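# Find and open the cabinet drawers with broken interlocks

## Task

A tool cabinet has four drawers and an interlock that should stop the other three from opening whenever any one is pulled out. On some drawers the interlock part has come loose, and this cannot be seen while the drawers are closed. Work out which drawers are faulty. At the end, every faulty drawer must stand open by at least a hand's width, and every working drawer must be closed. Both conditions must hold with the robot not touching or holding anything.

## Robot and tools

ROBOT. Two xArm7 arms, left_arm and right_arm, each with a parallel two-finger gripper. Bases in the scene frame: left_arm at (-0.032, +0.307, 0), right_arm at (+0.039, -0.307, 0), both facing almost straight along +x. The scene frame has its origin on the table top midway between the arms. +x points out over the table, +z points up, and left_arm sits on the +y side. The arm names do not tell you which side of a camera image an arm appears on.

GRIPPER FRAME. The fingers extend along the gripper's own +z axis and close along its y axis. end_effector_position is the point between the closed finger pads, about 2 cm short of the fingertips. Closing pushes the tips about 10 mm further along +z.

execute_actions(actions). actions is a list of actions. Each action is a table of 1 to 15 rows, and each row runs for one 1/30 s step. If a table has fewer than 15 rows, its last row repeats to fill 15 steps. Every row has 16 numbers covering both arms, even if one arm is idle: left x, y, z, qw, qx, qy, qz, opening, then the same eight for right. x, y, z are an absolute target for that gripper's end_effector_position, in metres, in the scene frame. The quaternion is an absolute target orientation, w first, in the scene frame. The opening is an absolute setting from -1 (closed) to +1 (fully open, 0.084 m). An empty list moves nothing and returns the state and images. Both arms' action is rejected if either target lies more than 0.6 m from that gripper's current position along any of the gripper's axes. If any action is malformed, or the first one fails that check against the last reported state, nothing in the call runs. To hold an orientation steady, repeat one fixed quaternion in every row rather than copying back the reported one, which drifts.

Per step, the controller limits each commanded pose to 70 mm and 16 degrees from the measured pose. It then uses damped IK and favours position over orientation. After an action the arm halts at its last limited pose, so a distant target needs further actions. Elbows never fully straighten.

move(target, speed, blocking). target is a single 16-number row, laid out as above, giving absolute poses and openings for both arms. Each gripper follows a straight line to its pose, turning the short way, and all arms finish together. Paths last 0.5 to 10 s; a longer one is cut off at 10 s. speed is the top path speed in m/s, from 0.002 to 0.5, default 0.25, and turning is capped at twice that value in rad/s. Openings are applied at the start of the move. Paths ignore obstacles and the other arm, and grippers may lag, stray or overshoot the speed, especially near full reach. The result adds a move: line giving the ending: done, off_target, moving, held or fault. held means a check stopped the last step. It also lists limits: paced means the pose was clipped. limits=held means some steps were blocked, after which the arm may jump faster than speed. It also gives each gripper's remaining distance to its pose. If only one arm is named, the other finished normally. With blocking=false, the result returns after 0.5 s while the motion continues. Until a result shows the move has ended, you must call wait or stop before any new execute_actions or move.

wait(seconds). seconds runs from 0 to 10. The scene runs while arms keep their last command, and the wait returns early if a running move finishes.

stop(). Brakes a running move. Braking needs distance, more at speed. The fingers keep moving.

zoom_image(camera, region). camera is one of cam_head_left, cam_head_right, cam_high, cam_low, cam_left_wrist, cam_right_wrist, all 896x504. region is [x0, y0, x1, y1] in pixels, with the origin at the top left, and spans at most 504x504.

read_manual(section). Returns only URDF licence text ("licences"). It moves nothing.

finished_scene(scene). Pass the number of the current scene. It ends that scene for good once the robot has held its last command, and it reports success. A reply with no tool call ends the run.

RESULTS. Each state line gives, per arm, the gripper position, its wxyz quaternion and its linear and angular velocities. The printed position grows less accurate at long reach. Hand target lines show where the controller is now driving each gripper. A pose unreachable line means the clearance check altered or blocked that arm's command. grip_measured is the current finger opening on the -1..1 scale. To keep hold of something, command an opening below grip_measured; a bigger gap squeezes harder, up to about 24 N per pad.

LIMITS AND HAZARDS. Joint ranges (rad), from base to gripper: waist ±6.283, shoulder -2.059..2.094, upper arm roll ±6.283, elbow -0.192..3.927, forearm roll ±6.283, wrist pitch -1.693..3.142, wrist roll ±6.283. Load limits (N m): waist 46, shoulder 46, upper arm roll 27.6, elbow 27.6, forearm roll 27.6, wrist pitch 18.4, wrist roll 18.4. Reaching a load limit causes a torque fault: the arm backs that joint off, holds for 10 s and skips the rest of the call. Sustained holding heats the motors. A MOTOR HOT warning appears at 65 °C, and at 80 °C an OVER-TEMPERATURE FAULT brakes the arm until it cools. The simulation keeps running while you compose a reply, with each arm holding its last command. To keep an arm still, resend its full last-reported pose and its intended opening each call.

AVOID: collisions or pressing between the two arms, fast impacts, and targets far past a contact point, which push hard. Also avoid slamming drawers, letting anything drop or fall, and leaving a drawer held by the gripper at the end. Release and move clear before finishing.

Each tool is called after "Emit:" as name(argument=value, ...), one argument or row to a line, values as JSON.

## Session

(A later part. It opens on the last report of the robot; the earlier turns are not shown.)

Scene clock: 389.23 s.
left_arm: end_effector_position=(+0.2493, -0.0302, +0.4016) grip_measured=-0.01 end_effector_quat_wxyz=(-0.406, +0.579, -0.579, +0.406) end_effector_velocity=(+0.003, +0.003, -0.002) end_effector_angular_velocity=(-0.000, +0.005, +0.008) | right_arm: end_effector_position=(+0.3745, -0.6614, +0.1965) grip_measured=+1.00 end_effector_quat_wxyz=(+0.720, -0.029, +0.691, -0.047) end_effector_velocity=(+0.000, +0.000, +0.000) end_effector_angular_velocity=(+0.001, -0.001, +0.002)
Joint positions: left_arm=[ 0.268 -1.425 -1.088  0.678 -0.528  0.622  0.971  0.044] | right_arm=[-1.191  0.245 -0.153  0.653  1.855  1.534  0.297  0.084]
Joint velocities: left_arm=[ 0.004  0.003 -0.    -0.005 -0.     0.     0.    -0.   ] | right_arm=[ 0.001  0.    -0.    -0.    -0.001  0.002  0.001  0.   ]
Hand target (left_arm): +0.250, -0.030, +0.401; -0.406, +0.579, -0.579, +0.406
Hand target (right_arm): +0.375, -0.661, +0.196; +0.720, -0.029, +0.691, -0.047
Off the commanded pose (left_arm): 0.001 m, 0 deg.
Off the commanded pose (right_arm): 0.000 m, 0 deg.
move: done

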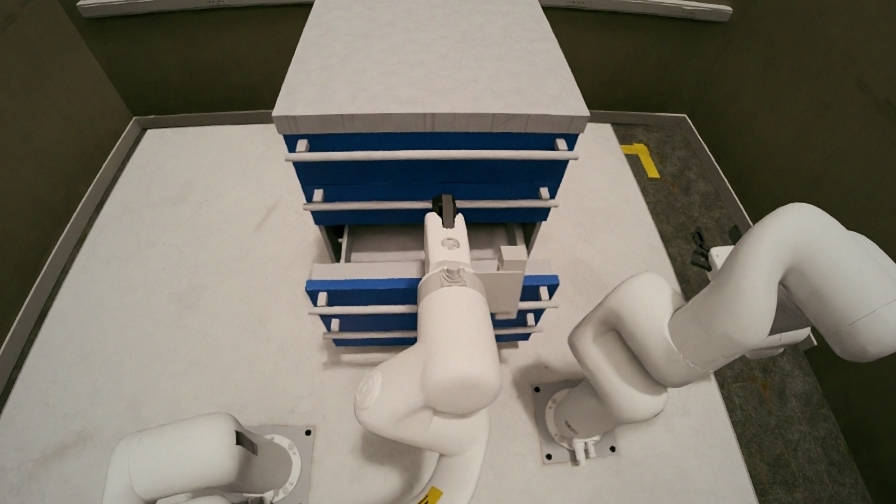

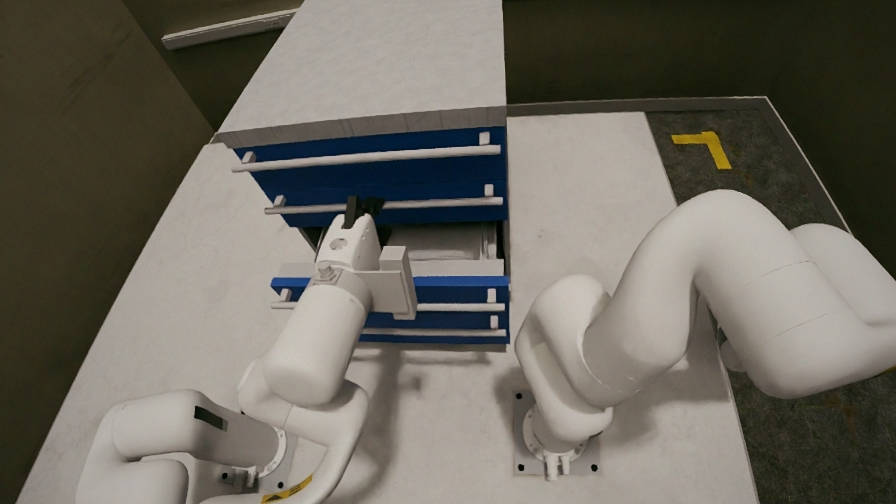

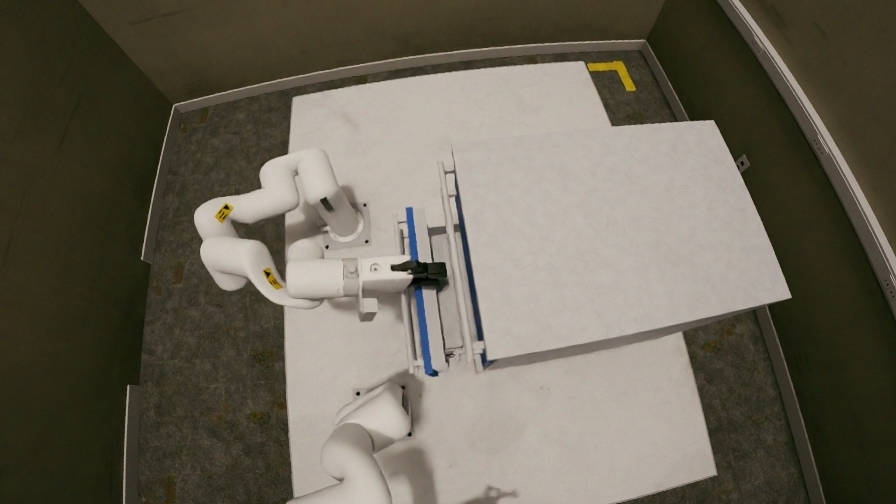

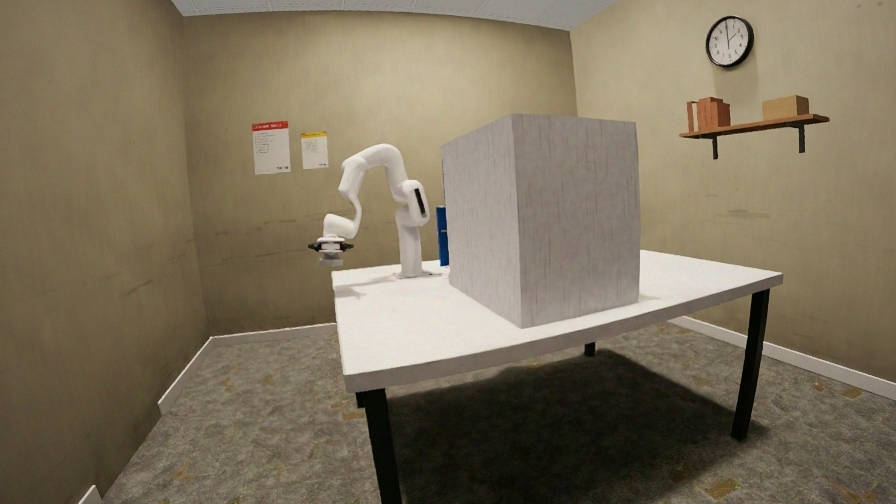

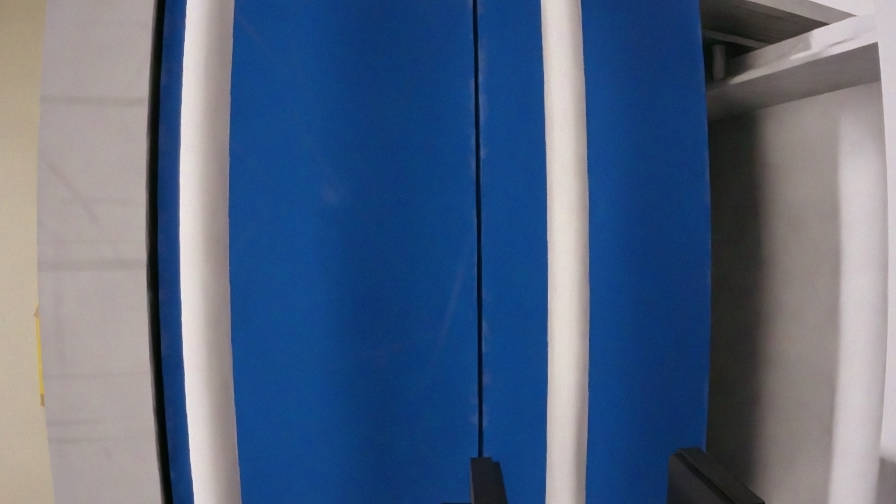

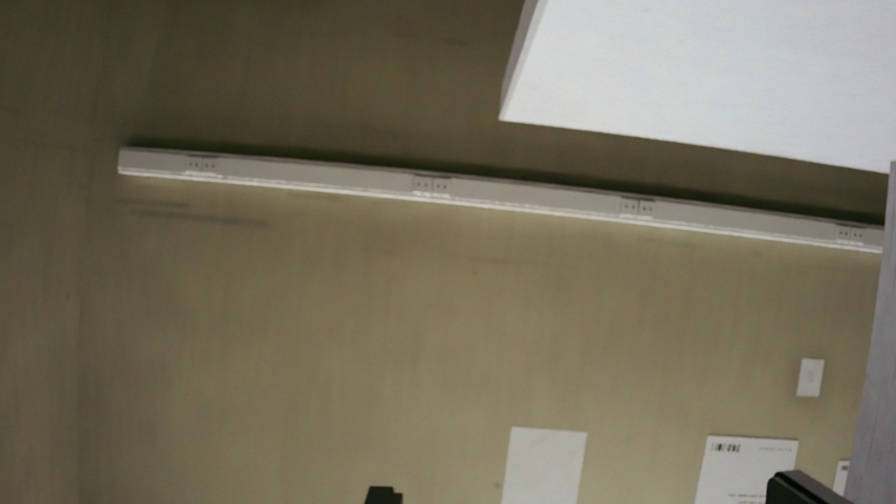

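Emit:
move(
  target=[0.291,-0.03,0.3858,0.4056,-0.5792,0.5792,-0.4056,0.0,0.3745,-0.6614,0.1965,0.72,-0.029,0.691,-0.047,1],
  speed=0.08,
)

Emit:
move(
  target=[0.291,-0.03,0.3858,0.4056,-0.5792,0.5792,-0.4056,-1,0.3745,-0.6614,0.1965,0.72,-0.029,0.691,-0.047,1],
  speed=0.08,
)

Emit:
move(
  target=[0.273,-0.03,0.3858,0.4056,-0.5792,0.5792,-0.4056,-1,0.3745,-0.6614,0.1965,0.72,-0.029,0.691,-0.047,1],
  speed=0.03,
  blocking=false,
)

Emit:
wait(
  seconds=0.5,
)

Scene clock: 401.13 s.
left_arm: end_effector_position=(+0.2906, -0.0302, +0.3861) grip_measured=-0.01 end_effector_quat_wxyz=(-0.406, +0.579, -0.579, +0.406) end_effector_velocity=(-0.001, -0.002, +0.000) end_effector_angular_velocity=(+0.001, -0.002, -0.004) | right_arm: end_effector_position=(+0.3745, -0.6614, +0.1965) grip_measured=+1.00 end_effector_quat_wxyz=(+0.720, -0.029, +0.691, -0.047) end_effector_velocity=(-0.000, -0.000, -0.000) end_effector_angular_velocity=(+0.002, +0.001, -0.001)
Joint positions: left_arm=[ 0.365 -1.34  -1.158  0.675 -0.57   0.484  0.999  0.044] | right_arm=[-1.191  0.245 -0.153  0.653  1.855  1.534  0.297  0.084]
Joint velocities: left_arm=[-0.001  0.    -0.001  0.001 -0.    -0.003  0.     0.   ] | right_arm=[-0.001 -0.    -0.    -0.001 -0.    -0.     0.001 -0.   ]
Hand target (left_arm): +0.291, -0.030, +0.386; -0.406, +0.579, -0.579, +0.406
Hand target (right_arm): +0.375, -0.661, +0.196; +0.720, -0.029, +0.691, -0.047
Off the commanded pose (left_arm): 0.001 m, 0 deg.
Off the commanded pose (right_arm): 0.000 m, 0 deg.
move: done

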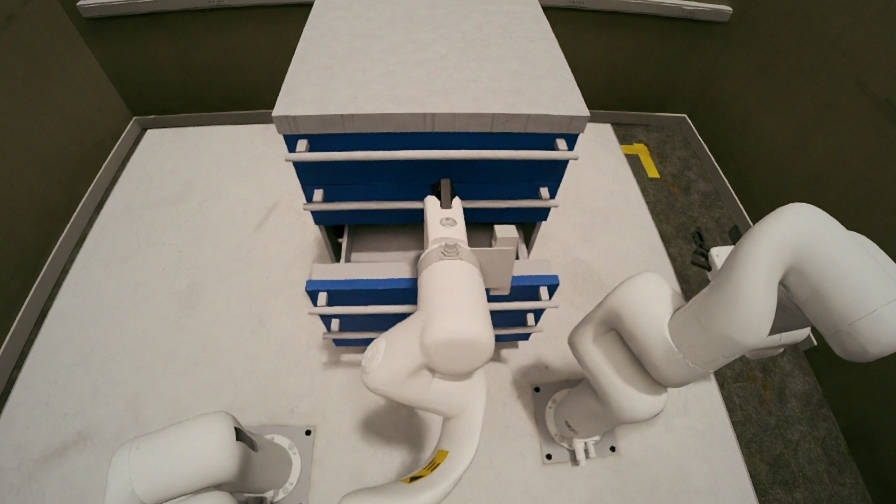

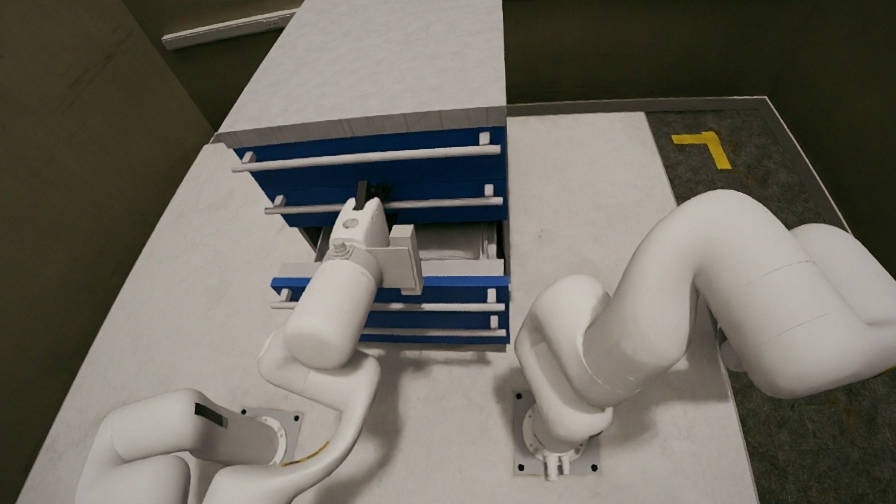

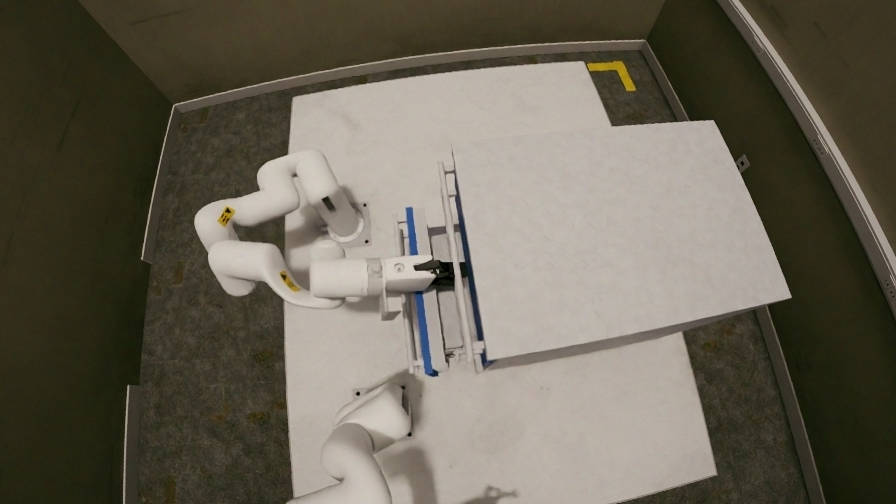

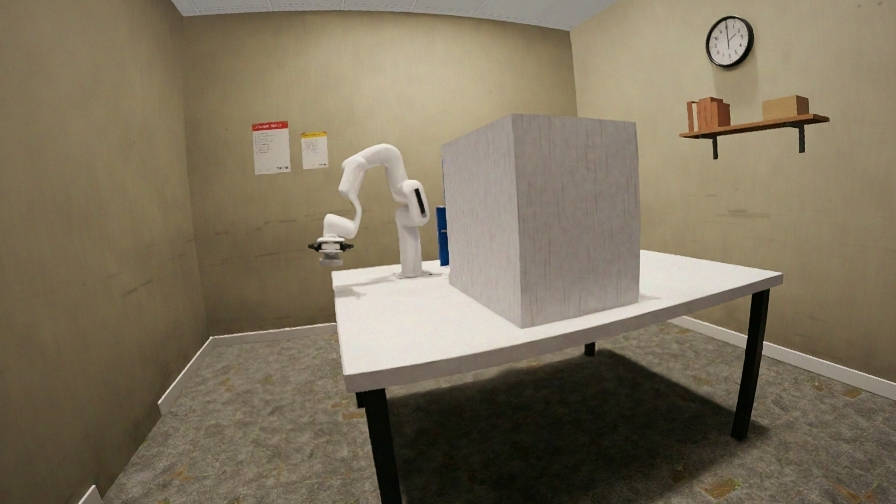

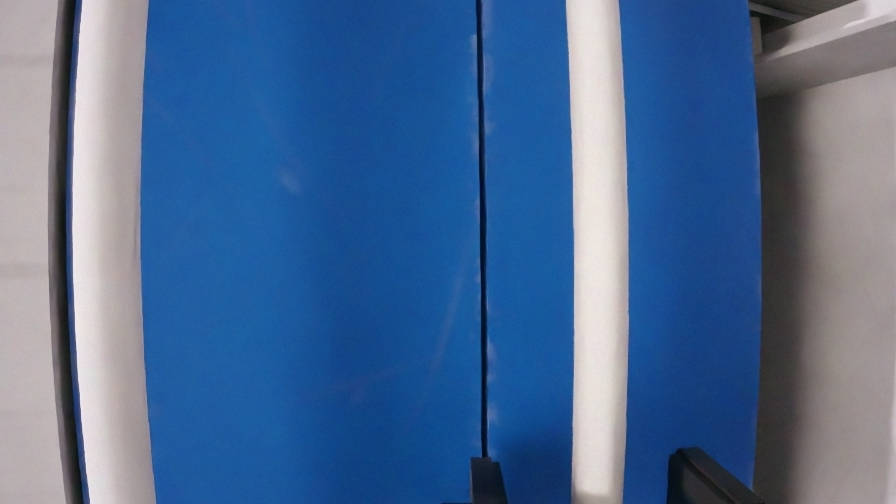

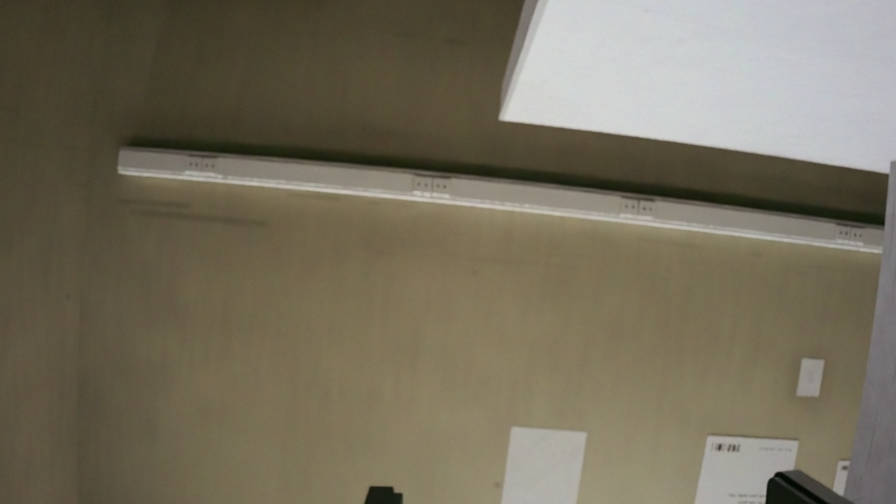

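Scene clock: 401.83 s.
left_arm: end_effector_position=(+0.2907, -0.0303, +0.3859) grip_measured=-0.74 end_effector_quat_wxyz=(-0.406, +0.579, -0.579, +0.406) end_effector_velocity=(+0.000, +0.000, +0.000) end_effector_angular_velocity=(-0.001, -0.001, +0.000) | right_arm: end_effector_position=(+0.3745, -0.6614, +0.1965) grip_measured=+1.00 end_effector_quat_wxyz=(+0.720, -0.029, +0.691, -0.047) end_effector_velocity=(+0.000, +0.000, -0.000) end_effector_angular_velocity=(+0.000, +0.000, +0.000)
Joint positions: left_arm=[ 0.365 -1.339 -1.158  0.676 -0.571  0.484  1.     0.011] | right_arm=[-1.191  0.245 -0.153  0.653  1.855  1.534  0.297  0.084]
Joint velocities: left_arm=[ 0.001  0.     0.     0.    -0.    -0.001  0.     0.   ] | right_arm=[ 0.    -0.    -0.    -0.001 -0.    -0.    -0.     0.   ]
Hand target (left_arm): +0.291, -0.030, +0.386; -0.406, +0.579, -0.579, +0.406
Hand target (right_arm): +0.374, -0.661, +0.197; +0.720, -0.029, +0.691, -0.047
Off the commanded pose (left_arm): 0.000 m, 0 deg.
Off the commanded pose (right_arm): 0.000 m, 0 deg.
move: done

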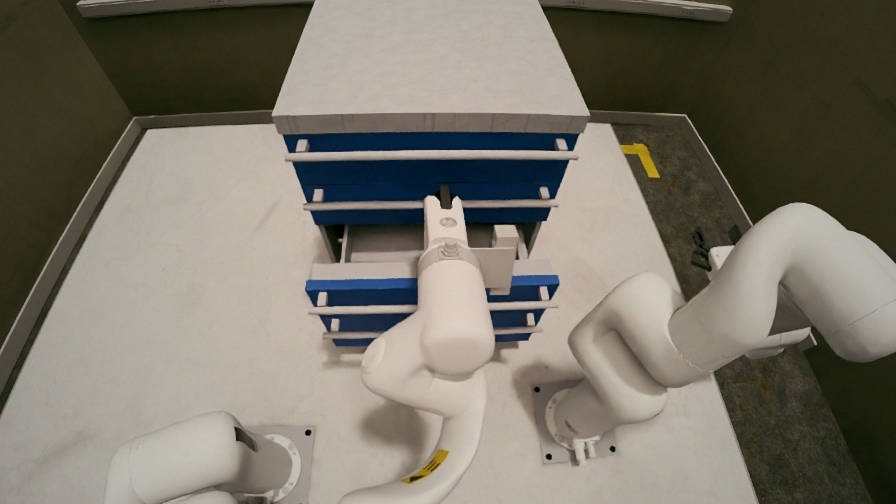

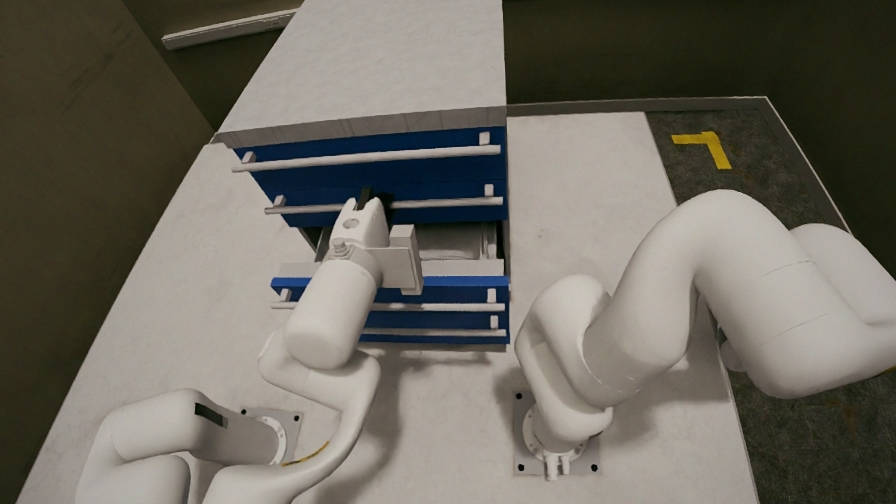

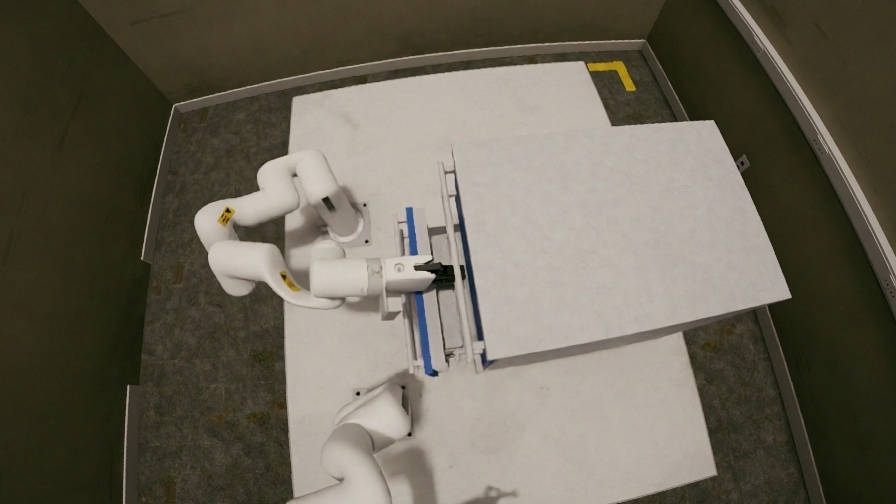

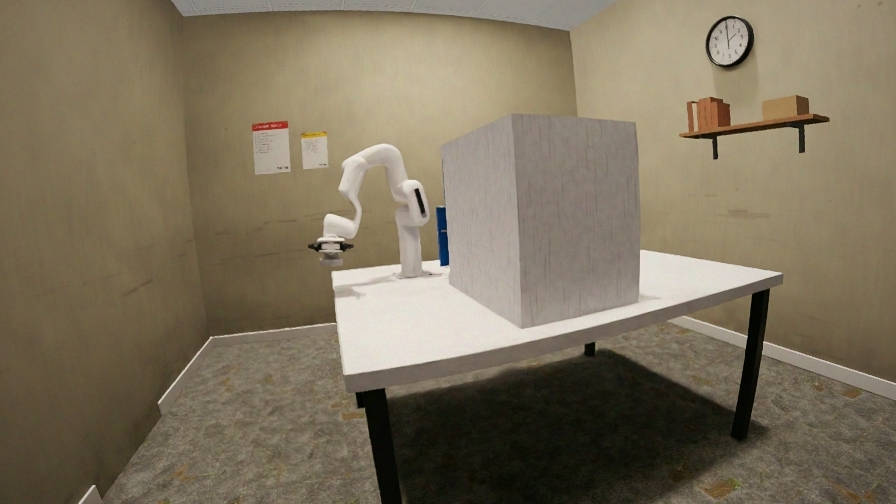

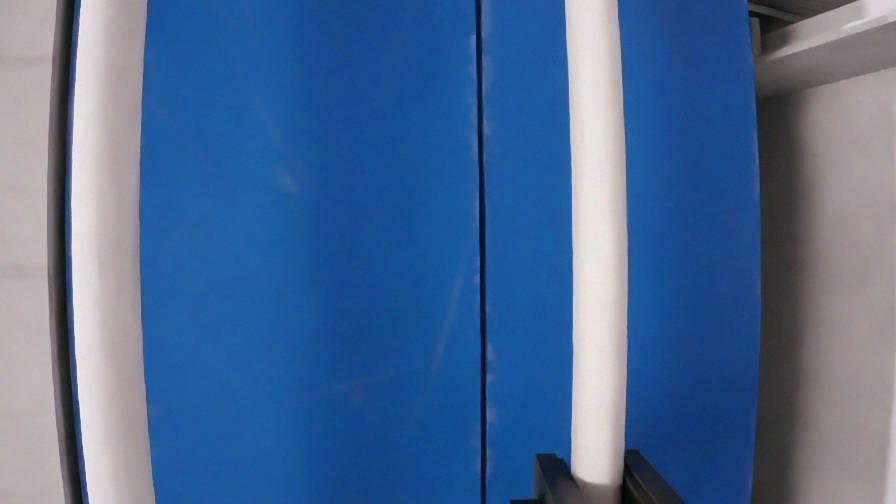

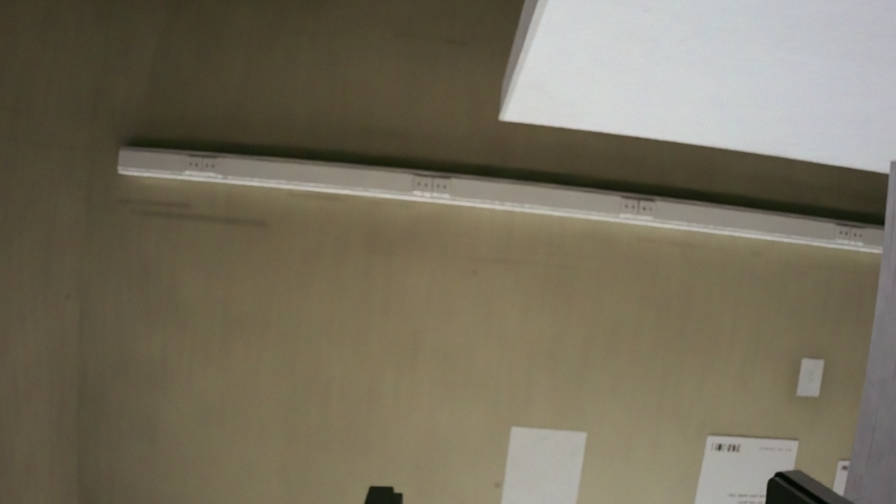

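Scene clock: 402.33 s.
left_arm: end_effector_position=(+0.2802, -0.0286, +0.3870) grip_measured=-0.74 end_effector_quat_wxyz=(-0.406, +0.580, -0.578, +0.406) end_effector_velocity=(-0.028, +0.006, +0.007) end_effector_angular_velocity=(-0.012, -0.009, +0.008) | right_arm: end_effector_position=(+0.3745, -0.6614, +0.1965) grip_measured=+1.00 end_effector_quat_wxyz=(+0.720, -0.029, +0.691, -0.047) end_effector_velocity=(+0.000, +0.001, -0.000) end_effector_angular_velocity=(+0.001, -0.000, +0.002)
Joint positions: left_arm=[ 0.336 -1.367 -1.145  0.665 -0.564  0.514  0.986  0.011] | right_arm=[-1.191  0.245 -0.153  0.653  1.855  1.534  0.297  0.084]
Joint velocities: left_arm=[-0.08  -0.073  0.044 -0.029  0.021  0.08  -0.032 -0.   ] | right_arm=[ 0.001 -0.     0.    -0.001 -0.     0.001 -0.    -0.   ]
Hand target (left_arm): +0.277, -0.030, +0.386; -0.406, +0.579, -0.579, +0.406
Hand target (right_arm): +0.375, -0.661, +0.197; +0.720, -0.029, +0.691, -0.047
Off the commanded pose (left_arm): 0.007 m, 0 deg.
Off the commanded pose (right_arm): 0.000 m, 0 deg.
move: running

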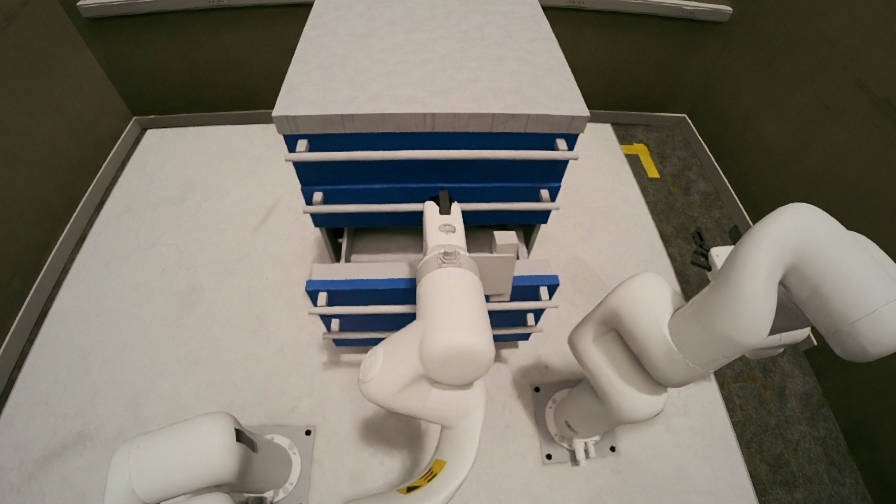

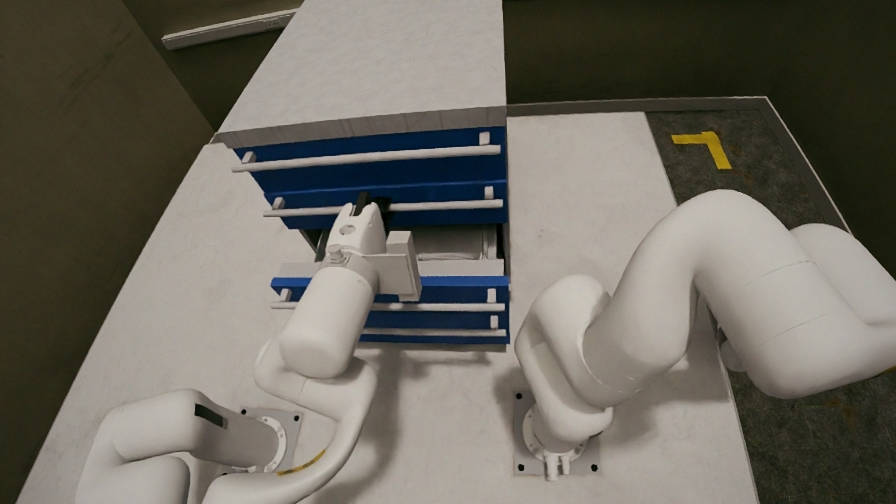

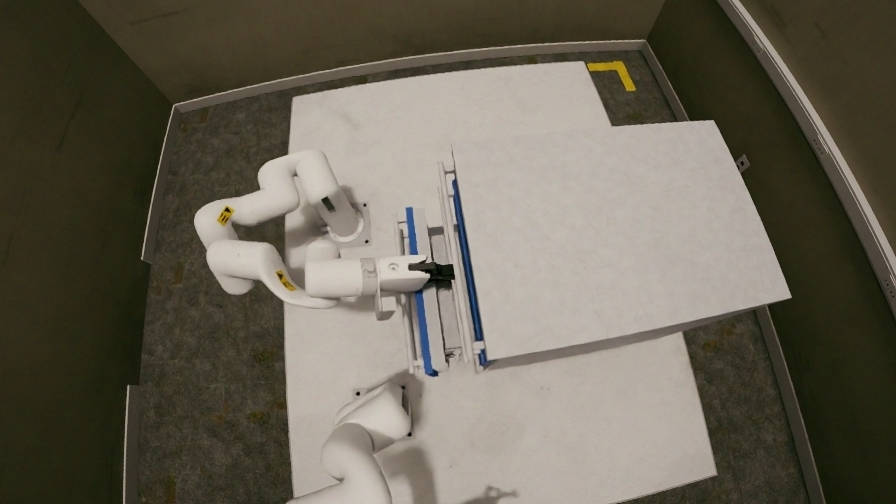

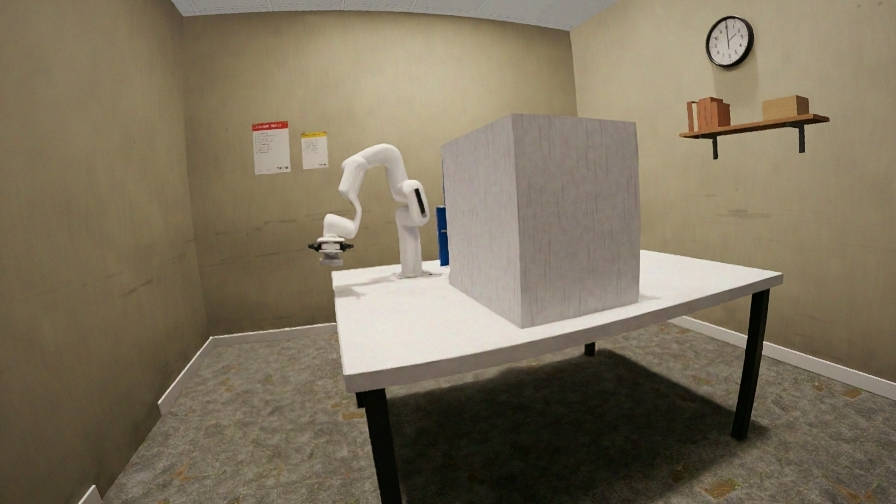

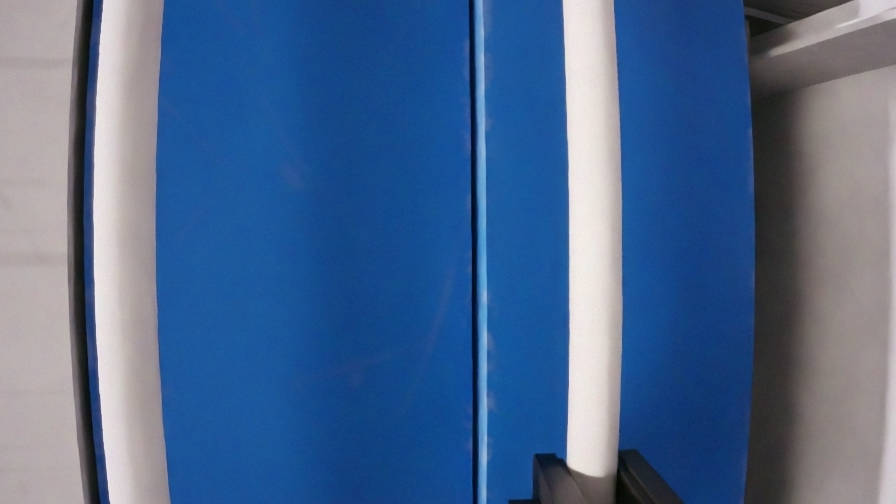

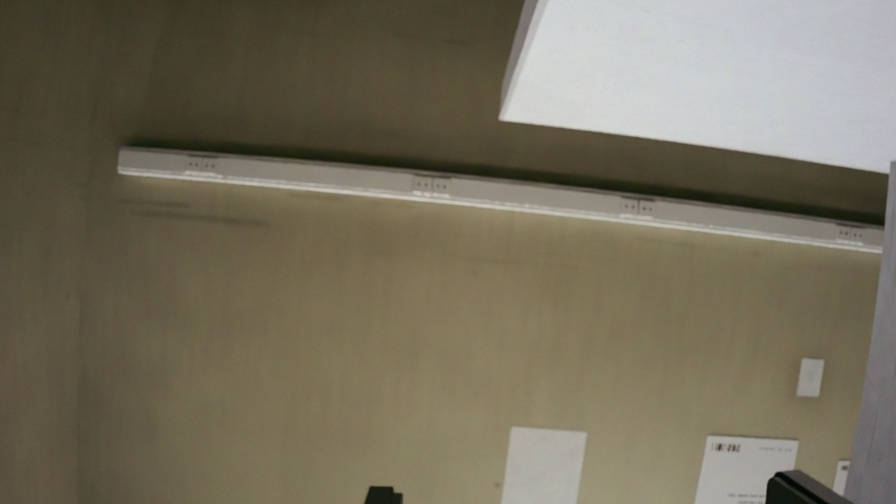

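Scene clock: 402.70 s.
left_arm: end_effector_position=(+0.2741, -0.0283, +0.3881) grip_measured=-0.74 end_effector_quat_wxyz=(-0.406, +0.580, -0.577, +0.407) end_effector_velocity=(-0.001, -0.001, -0.002) end_effector_angular_velocity=(+0.001, +0.003, -0.001) | right_arm: end_effector_position=(+0.3745, -0.6614, +0.1965) grip_measured=+1.00 end_effector_quat_wxyz=(+0.720, -0.029, +0.691, -0.047) end_effector_velocity=(-0.001, -0.000, +0.000) end_effector_angular_velocity=(+0.000, -0.000, -0.001)
Joint positions: left_arm=[ 0.319 -1.381 -1.137  0.66  -0.559  0.531  0.979  0.011] | right_arm=[-1.191  0.245 -0.153  0.653  1.855  1.534  0.297  0.084]
Joint velocities: left_arm=[-0.003  0.002 -0.002  0.001  0.003  0.003 -0.004 -0.   ] | right_arm=[-0.001 -0.     0.    -0.    -0.     0.001  0.     0.   ]
Hand target (left_arm): +0.273, -0.030, +0.386; -0.406, +0.579, -0.579, +0.406
Hand target (right_arm): +0.375, -0.661, +0.196; +0.720, -0.029, +0.691, -0.047
Off the commanded pose (left_arm): 0.003 m, 0 deg.
Off the commanded pose (right_arm): 0.000 m, 0 deg.
earlier move: done
wait: 0.37 of 0.5 s (the move ended)

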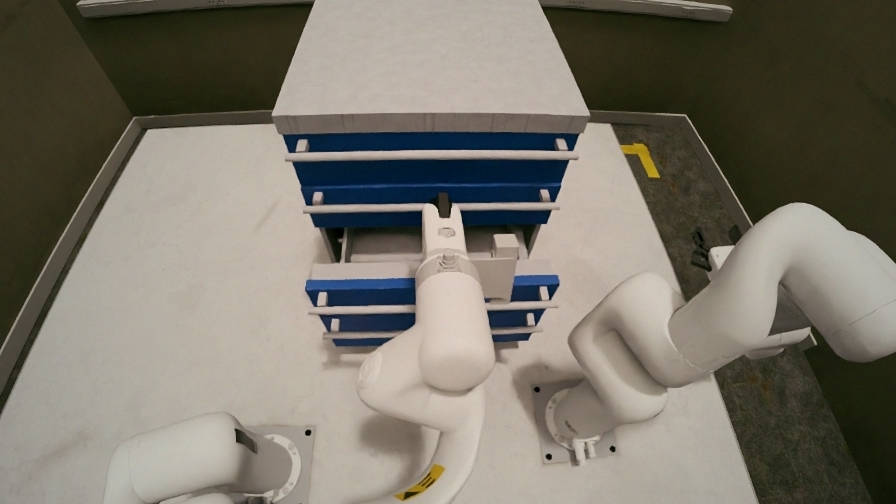

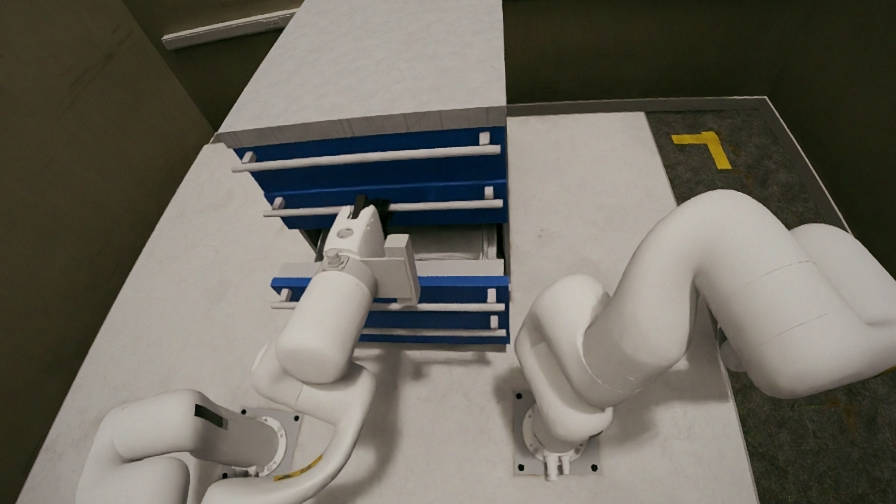

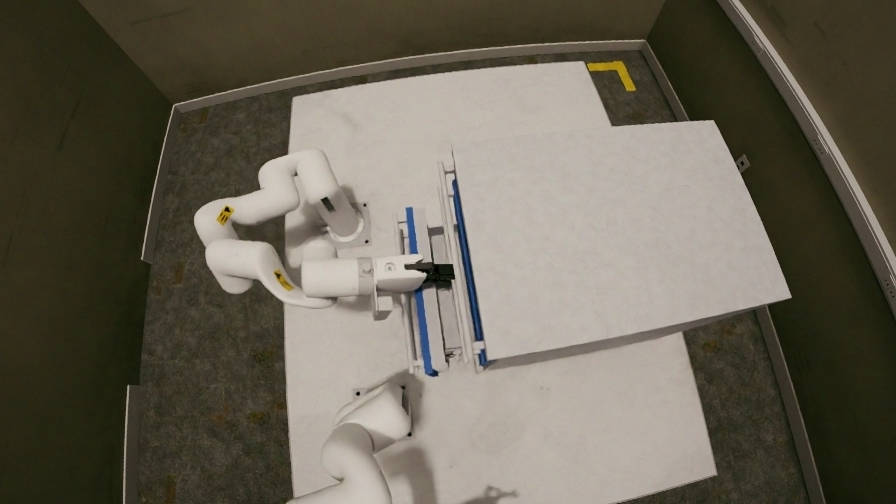

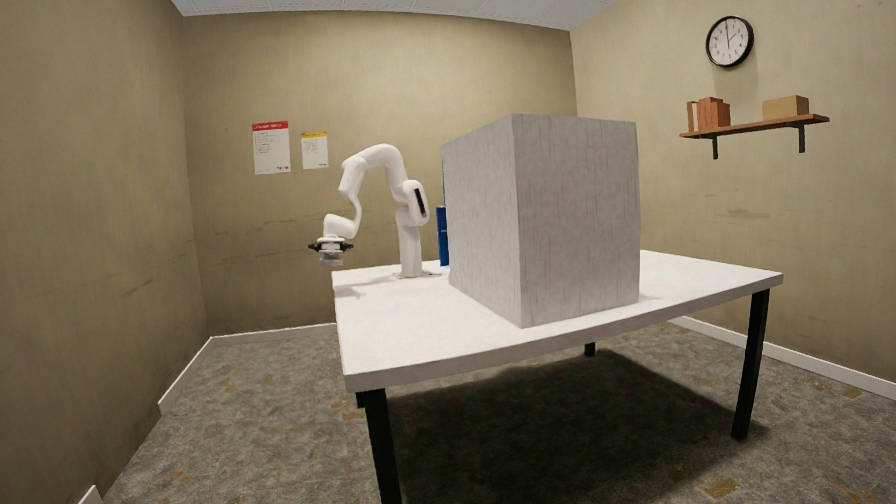

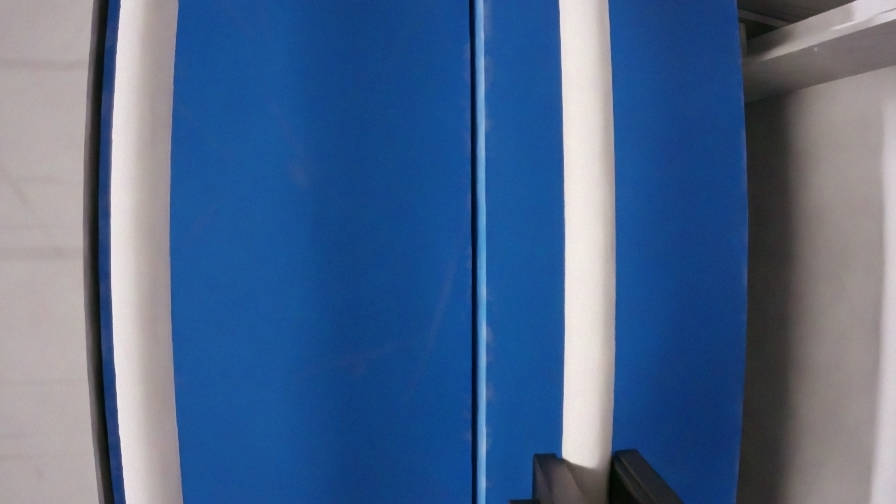

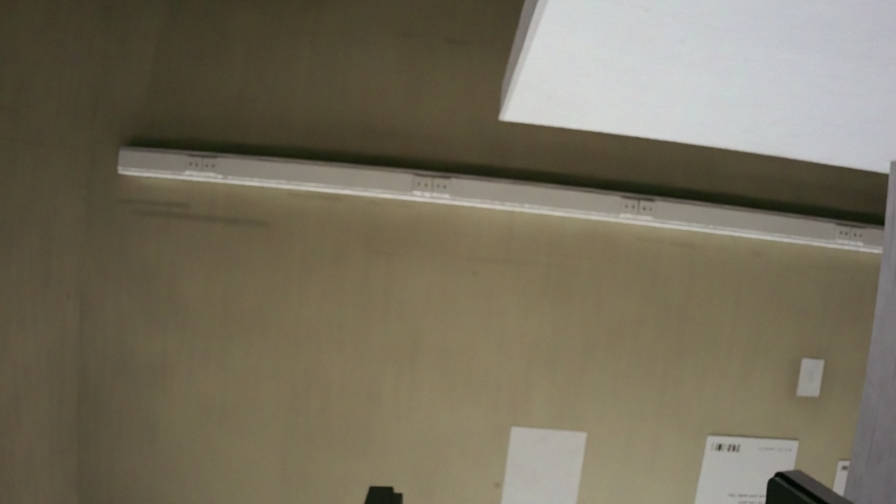

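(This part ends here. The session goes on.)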